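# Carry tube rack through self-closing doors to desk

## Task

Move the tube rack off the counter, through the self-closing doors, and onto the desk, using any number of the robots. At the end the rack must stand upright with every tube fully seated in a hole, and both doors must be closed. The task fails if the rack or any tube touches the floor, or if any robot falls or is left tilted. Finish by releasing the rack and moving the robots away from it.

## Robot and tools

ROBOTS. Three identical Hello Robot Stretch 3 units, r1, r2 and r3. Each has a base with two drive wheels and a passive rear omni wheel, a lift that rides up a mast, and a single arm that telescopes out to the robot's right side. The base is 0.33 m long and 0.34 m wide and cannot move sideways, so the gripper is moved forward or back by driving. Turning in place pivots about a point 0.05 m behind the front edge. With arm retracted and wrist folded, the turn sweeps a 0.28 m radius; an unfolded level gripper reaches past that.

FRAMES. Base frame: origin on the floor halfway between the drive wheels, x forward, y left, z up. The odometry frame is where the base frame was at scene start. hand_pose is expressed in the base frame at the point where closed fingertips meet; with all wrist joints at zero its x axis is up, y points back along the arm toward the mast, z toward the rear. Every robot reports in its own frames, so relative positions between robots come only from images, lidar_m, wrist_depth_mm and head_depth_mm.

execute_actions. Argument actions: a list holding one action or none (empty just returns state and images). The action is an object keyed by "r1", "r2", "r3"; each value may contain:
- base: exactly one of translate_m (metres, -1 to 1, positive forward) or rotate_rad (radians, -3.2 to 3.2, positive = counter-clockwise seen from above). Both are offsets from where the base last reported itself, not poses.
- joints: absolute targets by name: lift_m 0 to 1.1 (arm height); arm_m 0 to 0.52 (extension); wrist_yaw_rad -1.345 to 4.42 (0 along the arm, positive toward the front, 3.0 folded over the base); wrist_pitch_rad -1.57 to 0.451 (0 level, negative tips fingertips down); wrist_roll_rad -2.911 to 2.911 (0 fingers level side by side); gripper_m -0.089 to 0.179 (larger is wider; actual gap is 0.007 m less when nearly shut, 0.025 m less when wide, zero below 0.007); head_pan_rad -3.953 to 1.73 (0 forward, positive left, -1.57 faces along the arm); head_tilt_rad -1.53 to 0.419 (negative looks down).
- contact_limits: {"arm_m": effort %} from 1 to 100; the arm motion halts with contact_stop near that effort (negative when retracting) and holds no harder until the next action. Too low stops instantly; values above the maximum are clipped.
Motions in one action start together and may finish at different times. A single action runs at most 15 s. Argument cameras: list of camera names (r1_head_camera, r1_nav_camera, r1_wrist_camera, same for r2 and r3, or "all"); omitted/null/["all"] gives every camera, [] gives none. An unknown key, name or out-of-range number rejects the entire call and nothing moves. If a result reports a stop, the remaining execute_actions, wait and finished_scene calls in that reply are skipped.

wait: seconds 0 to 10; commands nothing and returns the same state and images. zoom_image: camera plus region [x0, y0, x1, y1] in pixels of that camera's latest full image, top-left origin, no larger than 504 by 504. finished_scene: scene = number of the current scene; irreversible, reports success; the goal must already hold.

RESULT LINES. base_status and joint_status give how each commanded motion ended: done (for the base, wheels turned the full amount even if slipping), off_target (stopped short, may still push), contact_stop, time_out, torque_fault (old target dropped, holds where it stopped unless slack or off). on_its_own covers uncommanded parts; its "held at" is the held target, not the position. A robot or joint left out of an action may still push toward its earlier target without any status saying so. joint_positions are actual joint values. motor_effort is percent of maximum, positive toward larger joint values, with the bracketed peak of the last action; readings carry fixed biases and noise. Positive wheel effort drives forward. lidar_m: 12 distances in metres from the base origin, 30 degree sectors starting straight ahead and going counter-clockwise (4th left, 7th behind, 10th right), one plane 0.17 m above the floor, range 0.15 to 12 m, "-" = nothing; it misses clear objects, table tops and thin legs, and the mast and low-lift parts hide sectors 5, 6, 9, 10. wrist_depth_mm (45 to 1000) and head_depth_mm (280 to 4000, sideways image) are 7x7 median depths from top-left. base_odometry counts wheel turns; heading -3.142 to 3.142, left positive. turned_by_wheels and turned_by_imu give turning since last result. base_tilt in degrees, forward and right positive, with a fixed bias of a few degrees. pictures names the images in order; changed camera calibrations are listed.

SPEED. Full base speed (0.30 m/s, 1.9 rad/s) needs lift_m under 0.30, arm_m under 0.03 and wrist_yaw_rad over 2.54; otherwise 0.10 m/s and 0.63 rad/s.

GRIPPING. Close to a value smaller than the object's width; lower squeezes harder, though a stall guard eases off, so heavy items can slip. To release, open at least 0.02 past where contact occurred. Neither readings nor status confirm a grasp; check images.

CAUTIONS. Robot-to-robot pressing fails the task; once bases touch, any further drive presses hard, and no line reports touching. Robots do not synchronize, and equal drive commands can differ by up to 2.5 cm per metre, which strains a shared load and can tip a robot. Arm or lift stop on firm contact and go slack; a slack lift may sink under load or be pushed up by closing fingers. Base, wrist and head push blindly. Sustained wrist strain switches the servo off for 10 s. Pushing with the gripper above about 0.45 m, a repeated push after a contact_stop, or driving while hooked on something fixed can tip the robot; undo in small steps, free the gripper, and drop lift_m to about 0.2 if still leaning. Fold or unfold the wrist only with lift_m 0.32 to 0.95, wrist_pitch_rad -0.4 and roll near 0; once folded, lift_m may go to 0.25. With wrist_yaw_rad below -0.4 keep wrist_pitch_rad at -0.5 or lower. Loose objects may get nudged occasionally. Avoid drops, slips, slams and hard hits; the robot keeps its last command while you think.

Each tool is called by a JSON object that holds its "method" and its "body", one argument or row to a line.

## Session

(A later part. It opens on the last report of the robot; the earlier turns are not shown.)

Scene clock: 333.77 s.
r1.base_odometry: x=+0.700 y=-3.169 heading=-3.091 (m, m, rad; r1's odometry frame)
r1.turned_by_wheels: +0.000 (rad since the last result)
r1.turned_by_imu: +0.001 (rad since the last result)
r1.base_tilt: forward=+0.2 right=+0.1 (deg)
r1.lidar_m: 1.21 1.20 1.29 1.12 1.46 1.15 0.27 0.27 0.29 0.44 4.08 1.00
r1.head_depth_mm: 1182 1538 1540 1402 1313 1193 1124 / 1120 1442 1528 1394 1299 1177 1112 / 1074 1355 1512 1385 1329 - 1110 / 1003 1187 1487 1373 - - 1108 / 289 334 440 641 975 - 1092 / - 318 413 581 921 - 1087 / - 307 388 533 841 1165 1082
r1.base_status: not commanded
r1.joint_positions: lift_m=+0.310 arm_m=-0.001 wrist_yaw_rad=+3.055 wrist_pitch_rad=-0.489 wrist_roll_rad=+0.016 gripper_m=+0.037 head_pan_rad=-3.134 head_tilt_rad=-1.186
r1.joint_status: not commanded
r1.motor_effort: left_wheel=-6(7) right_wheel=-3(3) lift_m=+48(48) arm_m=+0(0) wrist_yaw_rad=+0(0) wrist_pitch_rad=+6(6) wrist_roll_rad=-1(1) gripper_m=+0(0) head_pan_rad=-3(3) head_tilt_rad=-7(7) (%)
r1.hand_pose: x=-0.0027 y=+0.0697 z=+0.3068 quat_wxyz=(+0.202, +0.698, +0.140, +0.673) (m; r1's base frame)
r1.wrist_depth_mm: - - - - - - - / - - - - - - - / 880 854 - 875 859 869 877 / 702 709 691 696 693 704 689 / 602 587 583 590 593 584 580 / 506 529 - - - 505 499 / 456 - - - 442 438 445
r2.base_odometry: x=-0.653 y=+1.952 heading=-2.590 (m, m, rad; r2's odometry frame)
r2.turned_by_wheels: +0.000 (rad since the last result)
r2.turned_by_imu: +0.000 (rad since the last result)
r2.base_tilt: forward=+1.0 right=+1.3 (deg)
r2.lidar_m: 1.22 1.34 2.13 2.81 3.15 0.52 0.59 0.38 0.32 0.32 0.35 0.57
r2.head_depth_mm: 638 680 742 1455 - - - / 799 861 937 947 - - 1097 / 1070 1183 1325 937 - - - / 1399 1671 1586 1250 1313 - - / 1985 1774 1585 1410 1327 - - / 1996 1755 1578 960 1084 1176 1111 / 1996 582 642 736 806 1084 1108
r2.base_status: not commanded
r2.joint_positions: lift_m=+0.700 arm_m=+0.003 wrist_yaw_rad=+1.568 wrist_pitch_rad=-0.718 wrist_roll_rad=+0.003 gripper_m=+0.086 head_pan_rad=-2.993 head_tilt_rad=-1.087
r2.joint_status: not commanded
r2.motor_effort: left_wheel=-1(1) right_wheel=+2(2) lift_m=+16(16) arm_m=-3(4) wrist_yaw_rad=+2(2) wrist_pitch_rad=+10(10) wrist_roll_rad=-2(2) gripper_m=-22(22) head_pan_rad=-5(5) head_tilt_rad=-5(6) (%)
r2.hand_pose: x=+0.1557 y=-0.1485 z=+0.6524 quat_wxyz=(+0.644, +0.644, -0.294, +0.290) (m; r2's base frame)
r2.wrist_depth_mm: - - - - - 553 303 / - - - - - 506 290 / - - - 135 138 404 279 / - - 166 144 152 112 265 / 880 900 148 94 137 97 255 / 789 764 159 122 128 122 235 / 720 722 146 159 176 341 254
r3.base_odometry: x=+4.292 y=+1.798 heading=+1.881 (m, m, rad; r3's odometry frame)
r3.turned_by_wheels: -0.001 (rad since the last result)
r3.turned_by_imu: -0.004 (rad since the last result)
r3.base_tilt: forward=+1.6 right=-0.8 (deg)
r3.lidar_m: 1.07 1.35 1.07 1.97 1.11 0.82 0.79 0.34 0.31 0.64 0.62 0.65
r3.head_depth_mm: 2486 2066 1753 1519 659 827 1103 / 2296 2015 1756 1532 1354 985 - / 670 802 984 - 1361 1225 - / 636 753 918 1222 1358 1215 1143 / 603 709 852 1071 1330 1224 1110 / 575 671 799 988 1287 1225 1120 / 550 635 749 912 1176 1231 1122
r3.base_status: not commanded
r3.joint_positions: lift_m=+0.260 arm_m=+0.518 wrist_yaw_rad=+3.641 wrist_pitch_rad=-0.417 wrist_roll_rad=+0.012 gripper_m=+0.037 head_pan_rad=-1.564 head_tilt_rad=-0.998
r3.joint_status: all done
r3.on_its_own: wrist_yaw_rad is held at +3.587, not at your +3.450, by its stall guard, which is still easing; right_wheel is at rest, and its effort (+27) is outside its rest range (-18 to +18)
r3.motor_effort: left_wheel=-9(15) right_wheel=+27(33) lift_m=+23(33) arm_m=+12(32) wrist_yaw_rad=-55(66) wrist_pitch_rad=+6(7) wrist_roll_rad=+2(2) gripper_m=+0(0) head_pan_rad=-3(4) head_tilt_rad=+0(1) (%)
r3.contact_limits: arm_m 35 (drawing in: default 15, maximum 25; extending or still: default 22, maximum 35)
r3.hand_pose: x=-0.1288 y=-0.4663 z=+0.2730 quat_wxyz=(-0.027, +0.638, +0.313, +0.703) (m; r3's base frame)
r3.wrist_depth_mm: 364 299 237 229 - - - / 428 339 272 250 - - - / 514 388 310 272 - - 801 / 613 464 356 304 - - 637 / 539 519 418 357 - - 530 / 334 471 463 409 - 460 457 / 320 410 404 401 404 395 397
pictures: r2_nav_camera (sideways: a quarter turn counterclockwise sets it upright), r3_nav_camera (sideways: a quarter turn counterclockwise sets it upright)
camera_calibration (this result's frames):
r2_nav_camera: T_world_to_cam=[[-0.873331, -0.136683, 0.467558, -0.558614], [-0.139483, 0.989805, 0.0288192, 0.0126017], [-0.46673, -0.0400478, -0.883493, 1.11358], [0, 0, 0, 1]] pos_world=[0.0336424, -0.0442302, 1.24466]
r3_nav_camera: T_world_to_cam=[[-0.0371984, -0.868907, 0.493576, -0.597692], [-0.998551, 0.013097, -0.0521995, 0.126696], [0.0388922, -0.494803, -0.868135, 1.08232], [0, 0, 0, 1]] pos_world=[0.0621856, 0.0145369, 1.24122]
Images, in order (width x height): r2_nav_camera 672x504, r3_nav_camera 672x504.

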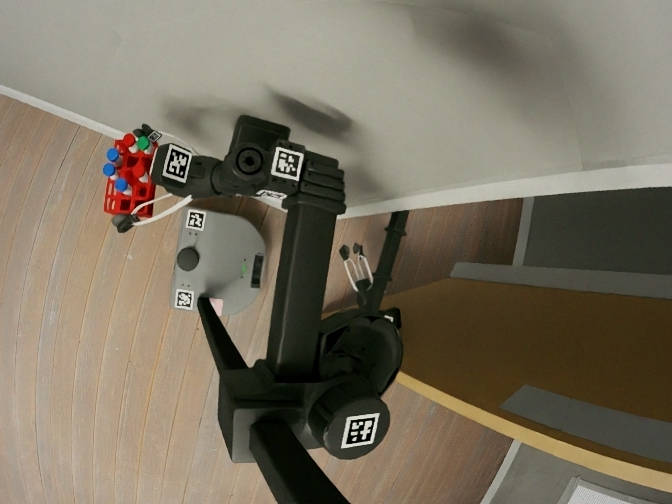

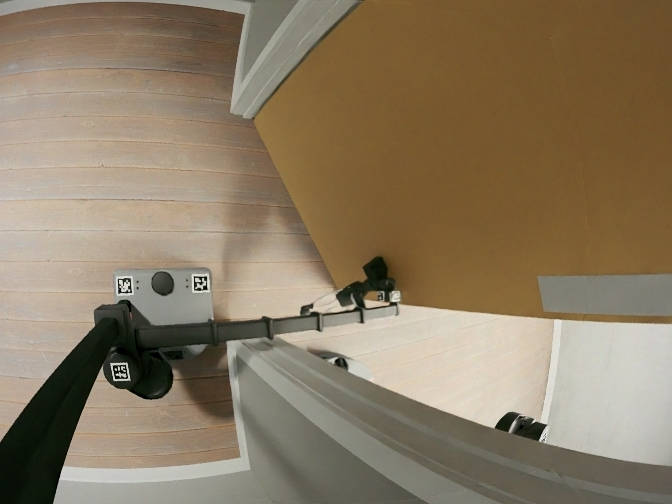

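{"method": "execute_actions", "body": {
  "actions": [
    {"r3":{"base":{"translate_m":0.1},"joints":{"wrist_yaw_rad":3.7,"arm_m":0.52},"contact_limits":{"arm_m":35}},"r2":{"base":{"translate_m":-0.2},"joints":{"head_pan_rad":-2.6,"head_tilt_rad":-1.3}}}
  ],
  "cameras": ["r2_nav_camera","r3_nav_camera"]
}}

Scene clock: 344.27 s.
r1.base_odometry: x=+0.700 y=-3.169 heading=-3.091 (m, m, rad; r1's odometry frame)
r1.turned_by_wheels: +0.000 (rad since the last result)
r1.turned_by_imu: +0.003 (rad since the last result)
r1.base_tilt: forward=+0.2 right=+0.2 (deg)
r1.lidar_m: 1.21 1.20 1.29 1.07 1.46 1.15 0.27 0.27 0.29 0.44 4.07 1.00
r1.head_depth_mm: 1179 1543 1531 1406 1317 1192 1126 / 1122 1434 1529 1400 1304 1179 1115 / 1067 1363 1509 1388 1322 - 1109 / 1006 1193 1483 1364 - - 1103 / 289 335 441 640 973 - 1097 / - 318 412 580 923 - 1092 / - 307 387 533 841 1164 1083
r1.base_status: not commanded
r1.joint_positions: lift_m=+0.310 arm_m=-0.001 wrist_yaw_rad=+3.055 wrist_pitch_rad=-0.489 wrist_roll_rad=+0.016 gripper_m=+0.037 head_pan_rad=-3.134 head_tilt_rad=-1.186
r1.joint_status: not commanded
r1.motor_effort: left_wheel=-7(7) right_wheel=-4(3) lift_m=+48(48) arm_m=+0(0) wrist_yaw_rad=+0(1) wrist_pitch_rad=+6(6) wrist_roll_rad=-1(0) gripper_m=+0(1) head_pan_rad=-3(3) head_tilt_rad=-7(7) (%)
r1.hand_pose: x=-0.0027 y=+0.0697 z=+0.3068 quat_wxyz=(+0.202, +0.698, +0.140, +0.673) (m; r1's base frame)
r1.wrist_depth_mm: - - - - - - - / - - - - - - - / 862 867 - 849 848 833 848 / 689 697 715 719 698 684 693 / 593 592 581 594 605 586 584 / 512 532 - - - 507 503 / 450 - - - 444 445 439
r2.base_odometry: x=-0.482 y=+2.057 heading=-2.590 (m, m, rad; r2's odometry frame)
r2.turned_by_wheels: +0.000 (rad since the last result)
r2.turned_by_imu: -0.001 (rad since the last result)
r2.base_tilt: forward=+1.1 right=+1.3 (deg)
r2.lidar_m: 1.41 1.56 2.87 2.87 3.21 0.28 0.30 0.32 0.28 0.28 0.31 0.50
r2.head_depth_mm: 1358 1203 895 - - - 1138 / 1577 1494 1399 1327 - 1179 1138 / 1571 1478 1399 1328 - - 1137 / 1563 1476 1391 1334 - 1166 1130 / 1563 1479 1233 - 1261 1174 1131 / 382 450 561 - 1214 1182 1126 / 340 414 507 - - 612 570
r2.base_status: done
r2.joint_positions: lift_m=+0.700 arm_m=+0.003 wrist_yaw_rad=+1.568 wrist_pitch_rad=-0.718 wrist_roll_rad=+0.003 gripper_m=+0.086 head_pan_rad=-2.607 head_tilt_rad=-1.284
r2.joint_status: all done
r2.motor_effort: left_wheel=-1(4) right_wheel=+2(3) lift_m=+16(16) arm_m=-4(4) wrist_yaw_rad=+1(2) wrist_pitch_rad=+10(10) wrist_roll_rad=-2(2) gripper_m=-22(22) head_pan_rad=+4(38) head_tilt_rad=-8(24) (%)
r2.hand_pose: x=+0.1557 y=-0.1485 z=+0.6524 quat_wxyz=(+0.644, +0.644, -0.294, +0.290) (m; r2's base frame)
r2.wrist_depth_mm: - - - - - 437 239 / - - - - - 404 229 / - - - 136 140 319 220 / - - 167 143 152 110 212 / 890 917 148 94 138 97 203 / 787 763 158 122 128 123 186 / 725 725 145 158 176 272 201
r3.base_odometry: x=+4.261 y=+1.893 heading=+1.880 (m, m, rad; r3's odometry frame)
r3.turned_by_wheels: -0.001 (rad since the last result)
r3.turned_by_imu: -0.296 (rad since the last result)
r3.base_tilt: forward=+1.6 right=-0.8 (deg)
r3.lidar_m: 0.68 1.24 1.42 1.06 1.77 0.99 0.85 0.53 0.34 0.60 0.55 0.55
r3.head_depth_mm: 722 639 469 530 674 1168 1109 / 675 970 1688 1264 772 1143 - / 667 1998 1755 - 1307 1233 - / 635 756 923 1201 1341 1224 1145 / 582 679 811 1013 1312 1245 1107 / 544 627 735 899 1143 1230 1110 / 507 580 677 811 1004 1215 1120
r3.base_status: done
r3.joint_positions: lift_m=+0.260 arm_m=+0.519 wrist_yaw_rad=+3.842 wrist_pitch_rad=-0.416 wrist_roll_rad=+0.013 gripper_m=+0.037 head_pan_rad=-1.564 head_tilt_rad=-0.998
r3.joint_status: wrist_yaw_rad off_target (ended at +3.842, target +3.700); the others done
r3.on_its_own: wrist_yaw_rad is held at +3.825, not at your +3.700, by its stall guard, which is not easing now; right_wheel is at rest, and its effort (+25) is outside its rest range (-18 to +18); wrist_yaw_rad is at rest, and its effort (-17) is outside its rest range (-12 to +12)
r3.motor_effort: left_wheel=-17(20) right_wheel=+25(39) lift_m=+23(23) arm_m=+10(12) wrist_yaw_rad=-17(49) wrist_pitch_rad=+5(5) wrist_roll_rad=+1(1) gripper_m=+0(0) head_pan_rad=-4(2) head_tilt_rad=-1(1) (%)
r3.contact_limits: arm_m 35 (drawing in: default 15, maximum 25; extending or still: default 22, maximum 35)
r3.hand_pose: x=-0.1661 y=-0.4919 z=+0.2731 quat_wxyz=(-0.098, +0.604, +0.375, +0.696) (m; r3's base frame)
r3.wrist_depth_mm: 241 212 186 166 138 137 - / 275 238 206 181 149 170 - / 325 270 230 200 163 165 - / 392 315 260 222 178 213 - / 454 377 308 245 195 498 - / 478 430 364 280 - 454 - / 243 405 383 320 281 400 396
pictures: r2_nav_camera (sideways: a quarter turn counterclockwise sets it upright), r3_nav_camera (sideways: a quarter turn counterclockwise sets it upright)
camera_calibration (this result's frames):
r2_nav_camera: T_world_to_cam=[[-0.82174, -0.493473, 0.285005, -0.321169], [-0.506949, 0.861457, 0.0299102, 0.0134304], [-0.260279, -0.119905, -0.958059, 1.20916], [0, 0, 0, 1]] pos_world=[0.0576103, -0.0250739, 1.24958]
r3_nav_camera: T_world_to_cam=[[-0.0371984, -0.868886, 0.493612, -0.597739], [-0.998551, 0.0130947, -0.0522003, 0.126697], [0.0388925, -0.494839, -0.868114, 1.08229], [0, 0, 0, 1]] pos_world=[0.0621856, 0.0145344, 1.24122]
Images, in order (width x height): r2_nav_camera 672x504, r3_nav_camera 672x504.

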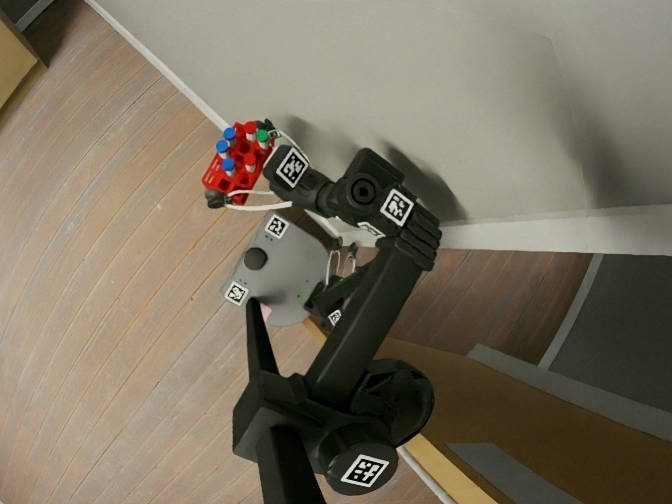

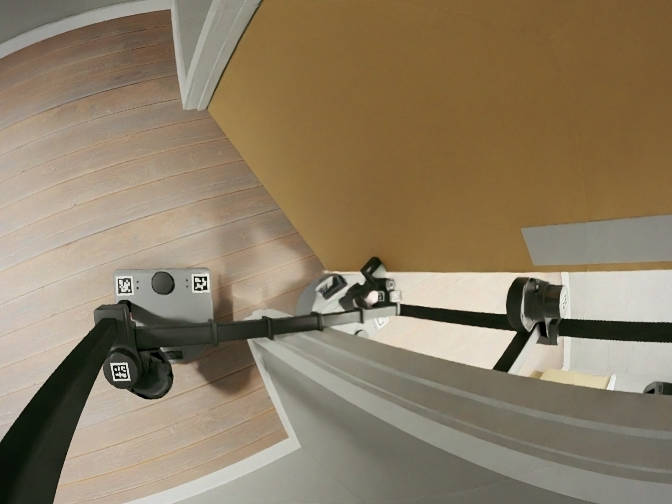

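{"method": "execute_actions", "body": {
  "actions": [
    {"r2":{"base":{"translate_m":-0.05}}}
  ],
  "cameras": []
}}

{"method": "execute_actions", "body": {
  "actions": [
    {"r3":{"base":{"rotate_rad":0.08},"joints":{"arm_m":0.44,"wrist_yaw_rad":3.2},"contact_limits":{"arm_m":12}}}
  ],
  "cameras": ["r2_nav_camera","r3_nav_camera"]
}}

Scene clock: 352.43 s.
r1.base_odometry: x=+0.700 y=-3.169 heading=-3.091 (m, m, rad; r1's odometry frame)
r1.turned_by_wheels: +0.000 (rad since the last result)
r1.turned_by_imu: +0.001 (rad since the last result)
r1.base_tilt: forward=+0.2 right=+0.1 (deg)
r1.lidar_m: 1.21 1.19 1.29 1.07 1.46 1.15 0.27 0.27 0.29 0.44 4.06 1.00
r1.head_depth_mm: 1178 1532 1541 1414 1330 1190 1124 / 1121 1439 1529 1414 1308 1176 1113 / 1068 1359 1513 1391 1331 - 1115 / 1002 1187 1476 1369 - - 1103 / 289 334 440 638 980 - 1095 / - 318 413 580 921 - 1092 / - 307 387 533 843 1159 1081
r1.base_status: not commanded
r1.joint_positions: lift_m=+0.310 arm_m=-0.001 wrist_yaw_rad=+3.055 wrist_pitch_rad=-0.489 wrist_roll_rad=+0.016 gripper_m=+0.037 head_pan_rad=-3.134 head_tilt_rad=-1.186
r1.joint_status: not commanded
r1.motor_effort: left_wheel=-7(7) right_wheel=-4(4) lift_m=+48(48) arm_m=-1(1) wrist_yaw_rad=+1(1) wrist_pitch_rad=+6(6) wrist_roll_rad=+0(1) gripper_m=-1(0) head_pan_rad=-3(3) head_tilt_rad=-8(8) (%)
r1.hand_pose: x=-0.0027 y=+0.0697 z=+0.3068 quat_wxyz=(+0.202, +0.698, +0.140, +0.673) (m; r1's base frame)
r1.wrist_depth_mm: - - - - - - - / - - - - - - - / 871 863 - 873 868 861 850 / 714 706 693 711 693 714 698 / 588 581 580 586 607 581 571 / 501 533 - - - 503 507 / 459 - - - 443 445 443
r2.base_odometry: x=-0.440 y=+2.083 heading=-2.590 (m, m, rad; r2's odometry frame)
r2.turned_by_wheels: +0.000 (rad since the last result)
r2.turned_by_imu: -0.041 (rad since the last result)
r2.base_tilt: forward=+1.1 right=+1.4 (deg)
r2.lidar_m: 1.46 1.58 2.89 2.87 3.13 0.26 0.33 0.76 0.27 0.27 0.30 0.46
r2.head_depth_mm: 1182 1015 884 - - - 1138 / 1588 1468 1384 1316 - 1180 1142 / 1578 1473 1397 1333 - - 1139 / 1569 1472 1389 1340 - 1169 1132 / 1557 1474 1374 - 1254 1176 1129 / 1553 1460 574 - 1213 1187 1127 / 347 391 486 - - 611 562
r2.base_status: translate_m off_target (by the wheels' count: -0.0499 of -0.0500)
r2.joint_positions: lift_m=+0.700 arm_m=+0.003 wrist_yaw_rad=+1.570 wrist_pitch_rad=-0.720 wrist_roll_rad=+0.003 gripper_m=+0.086 head_pan_rad=-2.605 head_tilt_rad=-1.286
r2.joint_status: not commanded
r2.motor_effort: left_wheel=-10(48) right_wheel=-15(41) lift_m=+16(17) arm_m=-2(4) wrist_yaw_rad=+0(1) wrist_pitch_rad=+11(12) wrist_roll_rad=-1(1) gripper_m=-22(23) head_pan_rad=+3(5) head_tilt_rad=-6(6) (%)
r2.hand_pose: x=+0.1554 y=-0.1481 z=+0.6520 quat_wxyz=(+0.644, +0.644, -0.293, +0.290) (m; r2's base frame)
r2.wrist_depth_mm: - - - - - 360 206 / - - - - 831 338 200 / - - - 133 140 274 192 / - - 157 147 152 110 187 / 882 923 146 95 137 97 181 / 794 760 159 123 128 122 167 / 728 718 146 160 176 244 182
r3.base_odometry: x=+4.261 y=+1.893 heading=+1.881 (m, m, rad; r3's odometry frame)
r3.turned_by_wheels: +0.001 (rad since the last result)
r3.turned_by_imu: +0.002 (rad since the last result)
r3.base_tilt: forward=+1.7 right=-0.7 (deg)
r3.lidar_m: 0.68 1.24 1.24 1.06 1.77 0.99 0.85 0.53 0.34 0.64 0.57 0.57
r3.head_depth_mm: 2482 597 474 528 677 1173 1102 / 680 1893 1758 1270 772 1140 - / 658 1897 1690 - 1272 1221 - / 673 842 1023 1307 1340 1225 1145 / 620 725 867 1083 1321 1225 1106 / 575 663 779 946 1203 1233 1109 / 536 611 710 844 1040 1214 1118
r3.base_status: not commanded
r3.joint_positions: lift_m=+0.260 arm_m=+0.520 wrist_yaw_rad=+3.827 wrist_pitch_rad=-0.416 wrist_roll_rad=+0.013 gripper_m=+0.037 head_pan_rad=-1.564 head_tilt_rad=-0.998
r3.joint_status: not commanded
r3.on_its_own: wrist_yaw_rad is held at +3.825, not at your +3.700, by its stall guard, which is not easing now
r3.motor_effort: left_wheel=+1(17) right_wheel=+0(25) lift_m=+23(23) arm_m=+4(10) wrist_yaw_rad=-2(17) wrist_pitch_rad=+5(5) wrist_roll_rad=+1(1) gripper_m=+0(0) head_pan_rad=-3(3) head_tilt_rad=+0(1) (%)
r3.hand_pose: x=-0.1636 y=-0.4906 z=+0.2732 quat_wxyz=(-0.093, +0.607, +0.371, +0.697) (m; r3's base frame)
r3.wrist_depth_mm: 238 210 185 165 138 163 - / 269 236 205 181 150 179 - / 319 268 229 200 163 192 - / 379 310 258 222 182 - - / 441 370 304 239 207 - - / 474 418 363 278 - 455 428 / 407 405 385 319 303 396 392
pictures: none
No camera images: the call's "cameras" was empty. Leave "cameras" out to get every camera's image.

Scene clock: 354.23 s.
r1.base_odometry: x=+0.700 y=-3.169 heading=-3.091 (m, m, rad; r1's odometry frame)
r1.turned_by_wheels: +0.000 (rad since the last result)
r1.turned_by_imu: +0.000 (rad since the last result)
r1.base_tilt: forward=+0.2 right=+0.1 (deg)
r1.lidar_m: 1.21 1.20 1.29 1.08 1.47 1.15 0.27 0.27 0.29 0.44 4.08 1.00
r1.head_depth_mm: 1178 1540 1545 1417 1319 1192 1121 / 1118 1439 1541 1401 1296 1178 1117 / 1069 1357 1518 1385 1320 - 1107 / 1004 1188 1485 1368 - - 1111 / 289 334 441 640 970 - 1097 / - 318 413 581 924 - 1090 / - 307 387 534 845 1157 1080
r1.base_status: not commanded
r1.joint_positions: lift_m=+0.310 arm_m=-0.001 wrist_yaw_rad=+3.055 wrist_pitch_rad=-0.489 wrist_roll_rad=+0.016 gripper_m=+0.037 head_pan_rad=-3.134 head_tilt_rad=-1.186
r1.joint_status: not commanded
r1.motor_effort: left_wheel=-6(7) right_wheel=-4(3) lift_m=+48(48) arm_m=+0(1) wrist_yaw_rad=+0(0) wrist_pitch_rad=+6(6) wrist_roll_rad=-1(1) gripper_m=-1(0) head_pan_rad=-3(3) head_tilt_rad=-7(8) (%)
r1.hand_pose: x=-0.0027 y=+0.0697 z=+0.3068 quat_wxyz=(+0.202, +0.698, +0.140, +0.673) (m; r1's base frame)
r1.wrist_depth_mm: - - - - - - - / - - - - - - - / 864 882 - 858 891 860 845 / 711 693 715 690 695 684 696 / 583 588 568 576 599 585 577 / 514 534 - - - 499 502 / 452 - - - 437 439 437
r2.base_odometry: x=-0.440 y=+2.083 heading=-2.590 (m, m, rad; r2's odometry frame)
r2.turned_by_wheels: +0.000 (rad since the last result)
r2.turned_by_imu: +0.000 (rad since the last result)
r2.base_tilt: forward=+1.2 right=+1.3 (deg)
r2.lidar_m: 1.46 1.58 2.89 2.87 3.13 0.26 0.33 0.76 0.27 0.27 0.30 0.46
r2.head_depth_mm: 1186 1016 886 - - - 1137 / 1580 1473 1379 1212 - 1179 1143 / 1577 1484 1395 1311 - - 1138 / 1568 1474 1393 903 - 1166 1134 / 1561 1463 1375 - 1264 1176 1132 / 1558 1462 575 - 1211 1184 1129 / 347 391 486 - - 612 564
r2.base_status: not commanded
r2.joint_positions: lift_m=+0.700 arm_m=+0.003 wrist_yaw_rad=+1.570 wrist_pitch_rad=-0.720 wrist_roll_rad=+0.003 gripper_m=+0.086 head_pan_rad=-2.605 head_tilt_rad=-1.286
r2.joint_status: not commanded
r2.motor_effort: left_wheel=-6(10) right_wheel=-14(15) lift_m=+16(16) arm_m=-3(3) wrist_yaw_rad=+0(0) wrist_pitch_rad=+11(11) wrist_roll_rad=-2(2) gripper_m=-22(23) head_pan_rad=+3(3) head_tilt_rad=-7(5) (%)
r2.hand_pose: x=+0.1554 y=-0.1481 z=+0.6520 quat_wxyz=(+0.644, +0.644, -0.293, +0.290) (m; r2's base frame)
r2.wrist_depth_mm: - - - - - 357 207 / - - - - 818 336 199 / - - - 137 527 274 193 / - - 157 147 152 110 186 / 903 909 146 95 137 97 181 / 801 768 158 123 128 122 168 / 735 727 146 160 176 244 182
r3.base_odometry: x=+4.261 y=+1.893 heading=+1.961 (m, m, rad; r3's odometry frame)
r3.turned_by_wheels: +0.080 (rad since the last result)
r3.turned_by_imu: +0.079 (rad since the last result)
r3.base_tilt: forward=+1.7 right=-0.8 (deg)
r3.lidar_m: 0.68 1.24 1.22 1.06 1.54 0.95 0.85 0.46 0.34 0.62 0.57 0.57
r3.head_depth_mm: 674 1900 1742 578 664 1133 1105 / 658 912 1652 1303 872 1048 - / 663 1915 1713 1589 1291 1218 - / 633 752 913 1125 1349 1225 1139 / 590 690 829 1032 1308 1229 1111 / 554 639 755 925 1183 1233 1115 / 519 594 694 833 1044 1215 1121
r3.base_status: done
r3.joint_positions: lift_m=+0.260 arm_m=+0.440 wrist_yaw_rad=+3.202 wrist_pitch_rad=-0.416 wrist_roll_rad=+0.013 gripper_m=+0.037 head_pan_rad=-1.564 head_tilt_rad=-0.998
r3.joint_status: all done
r3.motor_effort: left_wheel=-1(10) right_wheel=+2(28) lift_m=+23(24) arm_m=-3(3) wrist_yaw_rad=-2(24) wrist_pitch_rad=+5(6) wrist_roll_rad=+1(1) gripper_m=+0(0) head_pan_rad=-4(3) head_tilt_rad=-1(1) (%)
r3.contact_limits: arm_m 12 (drawing in: default 15, maximum 25; extending or still: default 22, maximum 35)
r3.hand_pose: x=-0.0349 y=-0.3612 z=+0.2731 quat_wxyz=(+0.126, +0.691, +0.167, +0.692) (m; r3's base frame)
r3.wrist_depth_mm: - - - - - - - / 183 - - - - - - / 159 853 - - 814 816 806 / 155 641 - - 658 647 641 / 157 249 535 - 548 535 527 / 165 214 485 464 - 460 453 / 161 211 409 402 399 396 396
pictures: r2_nav_camera (sideways: a quarter turn counterclockwise sets it upright), r3_nav_camera (sideways: a quarter turn counterclockwise sets it upright)
camera_calibration (this result's frames):
r2_nav_camera: T_world_to_cam=[[-0.821302, -0.495284, 0.28312, -0.318716], [-0.5086, 0.860483, 0.0299153, 0.013434], [-0.258436, -0.119425, -0.958618, 1.20987], [0, 0, 0, 1]] pos_world=[0.0577451, -0.0249256, 1.24964]
r3_nav_camera: T_world_to_cam=[[-0.0371984, -0.868886, 0.493612, -0.597739], [-0.998551, 0.0130947, -0.0522003, 0.126697], [0.0388925, -0.494839, -0.868114, 1.08229], [0, 0, 0, 1]] pos_world=[0.0621856, 0.0145344, 1.24122]
Images, in order (width x height): r2_nav_camera 672x504, r3_nav_camera 672x504.

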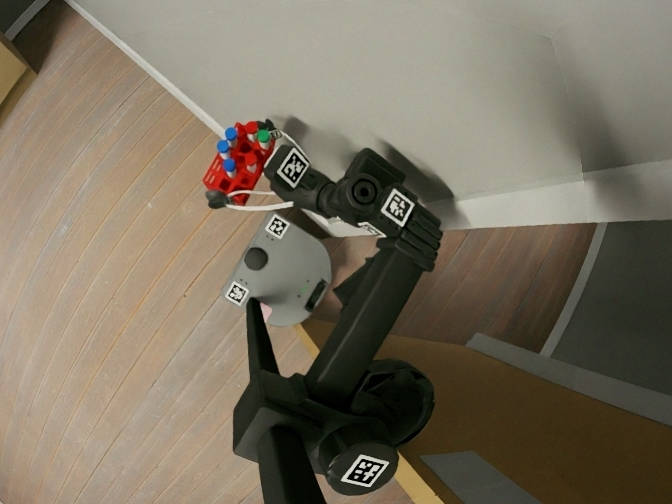

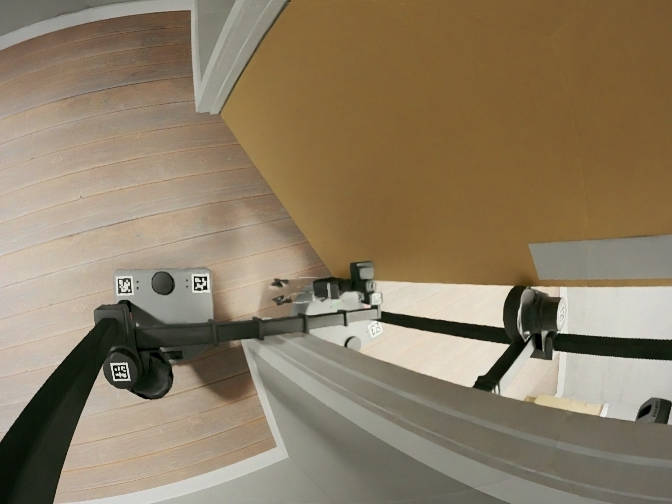

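{"method": "execute_actions", "body": {
  "actions": [
    {"r3":{"joints":{"arm_m":0,"wrist_yaw_rad":3.05},"contact_limits":{"arm_m":12}}}
  ],
  "cameras": []
}}

{"method": "execute_actions", "body": {
  "actions": [
    {"r3":{"base":{"rotate_rad":2.0},"joints":{"head_pan_rad":-3.14,"head_tilt_rad":-1.2}}}
  ],
  "cameras": []
}}

{"method": "execute_actions", "body": {
  "actions": [
    {"r3":{"base":{"translate_m":-0.25},"joints":{"lift_m":0.31}}}
  ],
  "cameras": ["r2_nav_camera","r3_nav_camera"]
}}

Scene clock: 366.13 s.
r1.base_odometry: x=+0.700 y=-3.169 heading=-3.091 (m, m, rad; r1's odometry frame)
r1.turned_by_wheels: +0.000 (rad since the last result)
r1.turned_by_imu: +0.002 (rad since the last result)
r1.base_tilt: forward=+0.2 right=+0.2 (deg)
r1.lidar_m: 1.21 1.19 1.29 1.08 1.46 1.15 0.27 0.27 0.29 0.44 4.06 1.00
r1.head_depth_mm: 1181 1531 1556 1415 1314 1190 1124 / 1118 1438 1527 1404 1300 1175 1118 / 1070 1358 1510 1384 1322 - 1109 / 999 1193 1490 1363 - - 1105 / 289 335 442 640 970 - 1094 / - 317 413 580 926 - 1088 / - 307 387 532 845 1159 1082
r1.base_status: not commanded
r1.joint_positions: lift_m=+0.310 arm_m=-0.001 wrist_yaw_rad=+3.055 wrist_pitch_rad=-0.489 wrist_roll_rad=+0.016 gripper_m=+0.037 head_pan_rad=-3.134 head_tilt_rad=-1.186
r1.joint_status: not commanded
r1.motor_effort: left_wheel=-7(7) right_wheel=-3(3) lift_m=+48(48) arm_m=+0(0) wrist_yaw_rad=+0(1) wrist_pitch_rad=+6(6) wrist_roll_rad=-1(1) gripper_m=+0(1) head_pan_rad=-3(3) head_tilt_rad=-6(7) (%)
r1.hand_pose: x=-0.0027 y=+0.0697 z=+0.3068 quat_wxyz=(+0.202, +0.698, +0.140, +0.673) (m; r1's base frame)
r1.wrist_depth_mm: - - - - - - - / - - - - - - - / 867 862 - 869 859 855 872 / 709 691 705 683 691 700 698 / 589 587 575 583 603 584 577 / 502 526 - - - 492 500 / 451 - - - 446 438 443
r2.base_odometry: x=-0.440 y=+2.083 heading=-2.590 (m, m, rad; r2's odometry frame)
r2.turned_by_wheels: +0.000 (rad since the last result)
r2.turned_by_imu: +0.000 (rad since the last result)
r2.base_tilt: forward=+1.2 right=+1.3 (deg)
r2.lidar_m: 1.46 1.58 2.88 2.87 3.14 0.26 0.33 0.76 0.27 0.27 0.29 0.46
r2.head_depth_mm: 1184 1015 882 - - - 1136 / 1573 1464 1383 1315 - 1178 1141 / 1575 1480 1391 1327 - - 1137 / 1557 1469 1387 1342 - 1164 1139 / 1559 1475 1376 - 1259 1179 1134 / 1556 985 575 - 1214 1182 1132 / 347 390 486 - - 611 563
r2.base_status: not commanded
r2.joint_positions: lift_m=+0.700 arm_m=+0.003 wrist_yaw_rad=+1.570 wrist_pitch_rad=-0.720 wrist_roll_rad=+0.003 gripper_m=+0.086 head_pan_rad=-2.605 head_tilt_rad=-1.286
r2.joint_status: not commanded
r2.motor_effort: left_wheel=-7(7) right_wheel=-14(14) lift_m=+16(16) arm_m=-3(3) wrist_yaw_rad=+0(1) wrist_pitch_rad=+11(11) wrist_roll_rad=-2(2) gripper_m=-23(22) head_pan_rad=+3(3) head_tilt_rad=-7(5) (%)
r2.hand_pose: x=+0.1554 y=-0.1481 z=+0.6520 quat_wxyz=(+0.644, +0.644, -0.293, +0.290) (m; r2's base frame)
r2.wrist_depth_mm: - - - - - 354 207 / - - - - 823 335 200 / - - - 137 140 273 192 / - - 156 148 152 110 186 / 909 894 146 95 138 97 181 / 788 769 158 123 128 122 168 / 736 725 145 160 176 244 183
r3.base_odometry: x=+4.261 y=+1.893 heading=+1.961 (m, m, rad; r3's odometry frame)
r3.turned_by_wheels: +0.000 (rad since the last result)
r3.turned_by_imu: +0.001 (rad since the last result)
r3.base_tilt: forward=+1.7 right=-0.7 (deg)
r3.lidar_m: 0.68 1.24 1.22 1.05 1.55 0.95 0.85 0.46 0.34 0.62 0.57 0.58
r3.head_depth_mm: 672 1901 1733 580 664 1132 1115 / 660 911 1650 1315 907 1126 - / 665 1922 1696 1340 1299 1227 - / 635 748 915 1166 1358 1244 - / 590 691 827 1033 1317 1226 1119 / 554 642 757 927 1181 1235 1116 / 519 595 693 832 1046 1214 1118
r3.base_status: not commanded
r3.joint_positions: lift_m=+0.260 arm_m=+0.001 wrist_yaw_rad=+3.052 wrist_pitch_rad=-0.416 wrist_roll_rad=+0.013 gripper_m=+0.037 head_pan_rad=-1.564 head_tilt_rad=-0.998
r3.joint_status: all done
r3.motor_effort: left_wheel=-1(1) right_wheel=+2(2) lift_m=+23(23) arm_m=-3(4) wrist_yaw_rad=-2(3) wrist_pitch_rad=+5(5) wrist_roll_rad=+1(1) gripper_m=+0(0) head_pan_rad=-4(4) head_tilt_rad=-1(1) (%)
r3.contact_limits: arm_m 12 (drawing in: default 15, maximum 25; extending or still: default 22, maximum 35)
r3.hand_pose: x=-0.0012 y=+0.0780 z=+0.2731 quat_wxyz=(+0.178, +0.702, +0.114, +0.680) (m; r3's base frame)
r3.wrist_depth_mm: - - - - - - - / - - - - - - - / 878 852 861 833 826 814 800 / 677 674 672 648 651 647 642 / 561 559 - 552 560 533 530 / 471 499 - - - 456 457 / - - - - 396 397 396
pictures: none
No camera images: the call's "cameras" was empty. Leave "cameras" out to get every camera's image.

Scene clock: 368.67 s.
r1.base_odometry: x=+0.700 y=-3.169 heading=-3.091 (m, m, rad; r1's odometry frame)
r1.turned_by_wheels: +0.000 (rad since the last result)
r1.turned_by_imu: +0.001 (rad since the last result)
r1.base_tilt: forward=+0.1 right=+0.1 (deg)
r1.lidar_m: 1.21 1.19 1.29 1.19 1.46 1.15 0.27 0.27 0.29 0.44 4.08 1.00
r1.head_depth_mm: 1179 1539 1528 1413 1314 1185 1127 / 1122 1440 1528 1403 1303 1180 1113 / 1065 1356 1520 1393 1317 - 1109 / 1003 1194 1481 1370 - - 1101 / 289 335 442 640 972 - 1102 / - 318 412 582 923 - 1091 / - 307 387 533 840 1160 1083
r1.base_status: not commanded
r1.joint_positions: lift_m=+0.310 arm_m=-0.001 wrist_yaw_rad=+3.055 wrist_pitch_rad=-0.489 wrist_roll_rad=+0.016 gripper_m=+0.037 head_pan_rad=-3.134 head_tilt_rad=-1.186
r1.joint_status: not commanded
r1.motor_effort: left_wheel=-7(7) right_wheel=-3(4) lift_m=+48(48) arm_m=+0(0) wrist_yaw_rad=+0(0) wrist_pitch_rad=+6(6) wrist_roll_rad=-1(1) gripper_m=+0(0) head_pan_rad=-4(3) head_tilt_rad=-7(7) (%)
r1.hand_pose: x=-0.0027 y=+0.0697 z=+0.3068 quat_wxyz=(+0.202, +0.698, +0.140, +0.673) (m; r1's base frame)
r1.wrist_depth_mm: - - - - - - - / - - - - - - - / 853 865 - 873 872 855 863 / 685 694 717 706 689 692 688 / 592 593 577 580 611 584 579 / 516 539 - - - 498 498 / 456 - - - 440 447 443
r2.base_odometry: x=-0.440 y=+2.083 heading=-2.590 (m, m, rad; r2's odometry frame)
r2.turned_by_wheels: +0.000 (rad since the last result)
r2.turned_by_imu: +0.000 (rad since the last result)
r2.base_tilt: forward=+1.1 right=+1.3 (deg)
r2.lidar_m: 1.45 1.58 2.89 2.87 3.13 0.26 0.33 1.82 0.27 0.27 0.30 0.46
r2.head_depth_mm: 1184 1019 885 - - - 1138 / 1577 1469 1386 1318 - 1185 1143 / 1576 1477 1393 1326 - - 1138 / 1570 1472 1363 1334 - 1163 1136 / 1522 917 1217 - 1256 1174 1128 / 1059 842 575 - 1218 1184 1128 / 347 391 486 - - 611 564
r2.base_status: not commanded
r2.joint_positions: lift_m=+0.700 arm_m=+0.003 wrist_yaw_rad=+1.570 wrist_pitch_rad=-0.720 wrist_roll_rad=+0.003 gripper_m=+0.086 head_pan_rad=-2.605 head_tilt_rad=-1.286
r2.joint_status: not commanded
r2.motor_effort: left_wheel=-7(7) right_wheel=-14(14) lift_m=+16(17) arm_m=-4(3) wrist_yaw_rad=-1(1) wrist_pitch_rad=+11(11) wrist_roll_rad=-2(2) gripper_m=-22(22) head_pan_rad=+3(3) head_tilt_rad=-6(5) (%)
r2.hand_pose: x=+0.1554 y=-0.1481 z=+0.6520 quat_wxyz=(+0.644, +0.644, -0.293, +0.290) (m; r2's base frame)
r2.wrist_depth_mm: - - - - - 358 207 / - - - - 823 339 200 / - - - 138 140 275 192 / - - 156 148 152 110 186 / 879 883 146 95 137 97 181 / 787 768 158 122 128 122 168 / 725 732 146 160 177 244 183
r3.base_odometry: x=+4.261 y=+1.893 heading=-2.322 (m, m, rad; r3's odometry frame)
r3.turned_by_wheels: +2.000 (rad since the last result)
r3.turned_by_imu: +1.963 (rad since the last result)
r3.base_tilt: forward=+1.7 right=-0.7 (deg)
r3.lidar_m: 1.82 1.00 0.85 0.55 0.36 0.65 0.57 0.57 0.67 1.24 1.40 1.06
r3.head_depth_mm: 646 816 1196 1210 1065 1154 1103 / 633 791 1054 1353 1310 - 1107 / 617 767 1014 1346 - - 1102 / 604 747 978 1337 1303 - 1118 / 590 725 943 1331 1292 - 1106 / 574 703 907 1284 1281 1204 1113 / 563 687 879 1228 1296 1200 1121
r3.base_status: done
r3.joint_positions: lift_m=+0.260 arm_m=+0.001 wrist_yaw_rad=+3.052 wrist_pitch_rad=-0.416 wrist_roll_rad=+0.013 gripper_m=+0.037 head_pan_rad=-3.133 head_tilt_rad=-1.186
r3.joint_status: all done
r3.motor_effort: left_wheel=-2(8) right_wheel=+3(14) lift_m=+23(23) arm_m=-3(3) wrist_yaw_rad=-1(2) wrist_pitch_rad=+5(5) wrist_roll_rad=+1(1) gripper_m=+0(0) head_pan_rad=-4(56) head_tilt_rad=-6(20) (%)
r3.hand_pose: x=-0.0011 y=+0.0780 z=+0.2731 quat_wxyz=(+0.178, +0.702, +0.114, +0.680) (m; r3's base frame)
r3.wrist_depth_mm: 289 310 714 827 811 772 751 / 312 324 756 903 869 836 819 / 345 355 756 841 812 813 799 / 412 392 665 664 655 646 639 / 485 438 - 553 552 535 526 / 475 479 - - - 452 454 / - - - - 403 396 397
pictures: none
No camera images: the call's "cameras" was empty. Leave "cameras" out to get every camera's image.

Scene clock: 371.93 s.
r1.base_odometry: x=+0.700 y=-3.169 heading=-3.091 (m, m, rad; r1's odometry frame)
r1.turned_by_wheels: +0.000 (rad since the last result)
r1.turned_by_imu: +0.001 (rad since the last result)
r1.base_tilt: forward=+0.2 right=+0.1 (deg)
r1.lidar_m: 1.21 1.19 1.29 1.41 1.46 1.15 0.27 0.27 0.29 0.44 4.07 1.00
r1.head_depth_mm: 1180 1537 1550 1414 1320 1188 1119 / 1123 1446 1538 1396 1298 1177 1120 / 1070 1345 1528 1401 1320 - 1115 / 1004 1193 1488 1363 - - 1107 / 289 334 440 639 969 - 1099 / - 318 412 584 922 - 1093 / - 307 387 533 843 1166 1082
r1.base_status: not commanded
r1.joint_positions: lift_m=+0.310 arm_m=-0.001 wrist_yaw_rad=+3.055 wrist_pitch_rad=-0.489 wrist_roll_rad=+0.016 gripper_m=+0.037 head_pan_rad=-3.134 head_tilt_rad=-1.186
r1.joint_status: not commanded
r1.motor_effort: left_wheel=-7(7) right_wheel=-3(3) lift_m=+48(48) arm_m=+0(0) wrist_yaw_rad=+0(0) wrist_pitch_rad=+6(6) wrist_roll_rad=-1(0) gripper_m=-1(0) head_pan_rad=-3(4) head_tilt_rad=-7(7) (%)
r1.hand_pose: x=-0.0027 y=+0.0697 z=+0.3068 quat_wxyz=(+0.202, +0.698, +0.140, +0.673) (m; r1's base frame)
r1.wrist_depth_mm: - - - - - - - / - - - - - - - / 864 869 - 884 848 861 859 / 705 707 700 692 717 688 685 / 597 593 572 582 591 589 587 / 502 525 - - - 494 492 / 452 - - - 441 445 442
r2.base_odometry: x=-0.440 y=+2.083 heading=-2.590 (m, m, rad; r2's odometry frame)
r2.turned_by_wheels: +0.000 (rad since the last result)
r2.turned_by_imu: +0.000 (rad since the last result)
r2.base_tilt: forward=+1.1 right=+1.4 (deg)
r2.lidar_m: 1.46 1.58 2.89 2.86 3.14 0.26 0.33 0.44 0.27 0.27 0.29 0.46
r2.head_depth_mm: 1186 1018 886 - - - 1137 / 1569 1469 1236 1318 - 1183 1139 / 1578 870 829 1282 - - 1143 / 958 817 838 1176 - 1162 1137 / 1531 1453 1206 - 1260 1176 1128 / 1558 1465 575 - 1214 1186 1129 / 347 391 486 - - 611 563
r2.base_status: not commanded
r2.joint_positions: lift_m=+0.700 arm_m=+0.003 wrist_yaw_rad=+1.570 wrist_pitch_rad=-0.720 wrist_roll_rad=+0.003 gripper_m=+0.086 head_pan_rad=-2.605 head_tilt_rad=-1.286
r2.joint_status: not commanded
r2.motor_effort: left_wheel=-7(7) right_wheel=-14(14) lift_m=+16(16) arm_m=-3(3) wrist_yaw_rad=+0(0) wrist_pitch_rad=+11(11) wrist_roll_rad=-1(1) gripper_m=-23(22) head_pan_rad=+4(3) head_tilt_rad=-6(6) (%)
r2.hand_pose: x=+0.1554 y=-0.1481 z=+0.6520 quat_wxyz=(+0.644, +0.644, -0.293, +0.290) (m; r2's base frame)
r2.wrist_depth_mm: - - - - - 356 206 / - - - - 827 339 199 / - - - 138 140 274 193 / - - 157 147 152 110 186 / 891 899 146 95 137 97 181 / 807 768 159 123 128 122 168 / 725 704 146 160 176 246 182
r3.base_odometry: x=+4.432 y=+2.076 heading=-2.322 (m, m, rad; r3's odometry frame)
r3.turned_by_wheels: +0.000 (rad since the last result)
r3.turned_by_imu: -0.001 (rad since the last result)
r3.base_tilt: forward=+1.7 right=-0.8 (deg)
r3.lidar_m: 1.94 1.07 0.91 0.29 0.62 0.37 0.33 0.33 0.39 0.57 1.34 1.28
r3.head_depth_mm: 356 450 607 934 1141 977 1091 / 348 436 582 873 1273 - 1104 / 340 423 562 828 - - 1101 / 332 411 538 782 1171 - 1103 / 324 399 520 745 1185 - 1114 / 318 389 503 709 1182 1195 1105 / 310 378 484 676 1100 1203 1124
r3.base_status: done
r3.joint_positions: lift_m=+0.310 arm_m=+0.001 wrist_yaw_rad=+3.051 wrist_pitch_rad=-0.416 wrist_roll_rad=+0.013 gripper_m=+0.037 head_pan_rad=-3.133 head_tilt_rad=-1.186
r3.joint_status: all done
r3.motor_effort: left_wheel=-1(11) right_wheel=+2(9) lift_m=+28(29) arm_m=-3(3) wrist_yaw_rad=-1(2) wrist_pitch_rad=+5(5) wrist_roll_rad=+1(1) gripper_m=+0(0) head_pan_rad=-4(3) head_tilt_rad=-5(6) (%)
r3.hand_pose: x=-0.0010 y=+0.0780 z=+0.3229 quat_wxyz=(+0.178, +0.702, +0.114, +0.680) (m; r3's base frame)
r3.wrist_depth_mm: - - 321 311 855 830 797 / - - 357 338 926 897 872 / 592 606 390 372 934 918 910 / 489 486 434 415 730 731 714 / 448 452 - 473 626 609 603 / 461 470 - 519 - 512 511 / 461 - - - 453 452 447
pictures: r2_nav_camera (sideways: a quarter turn counterclockwise sets it upright), r3_nav_camera (sideways: a quarter turn counterclockwise sets it upright)
camera_calibration (this result's frames):
r2_nav_camera: T_world_to_cam=[[-0.821302, -0.495285, 0.28312, -0.318716], [-0.5086, 0.860483, 0.0299153, 0.013434], [-0.258436, -0.119425, -0.958618, 1.20987], [0, 0, 0, 1]] pos_world=[0.0577451, -0.0249256, 1.24964]
r3_nav_camera: T_world_to_cam=[[-0.94592, 0.0351474, 0.322491, -0.369315], [0.0208773, 0.998648, -0.0476034, 0.114482], [-0.323728, -0.0382963, -0.945375, 1.18487], [0, 0, 0, 1]] pos_world=[0.0318428, -0.0559705, 1.24469]
Images, in order (width x height): r2_nav_camera 672x504, r3_nav_camera 672x504.

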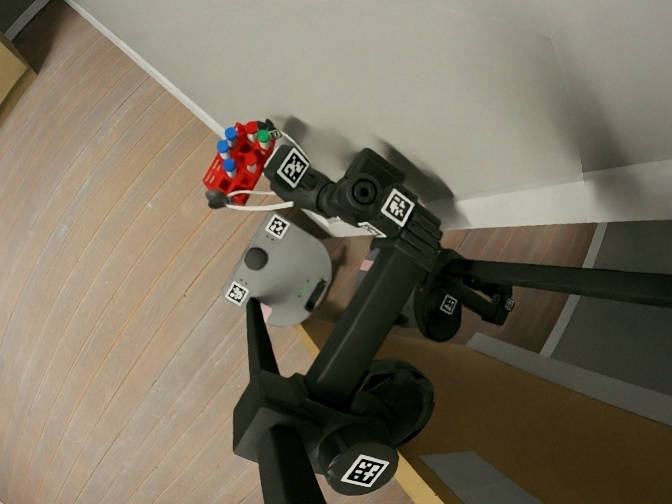

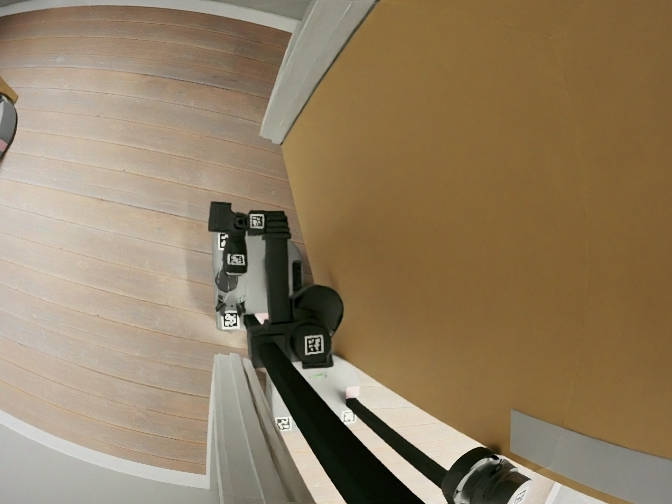

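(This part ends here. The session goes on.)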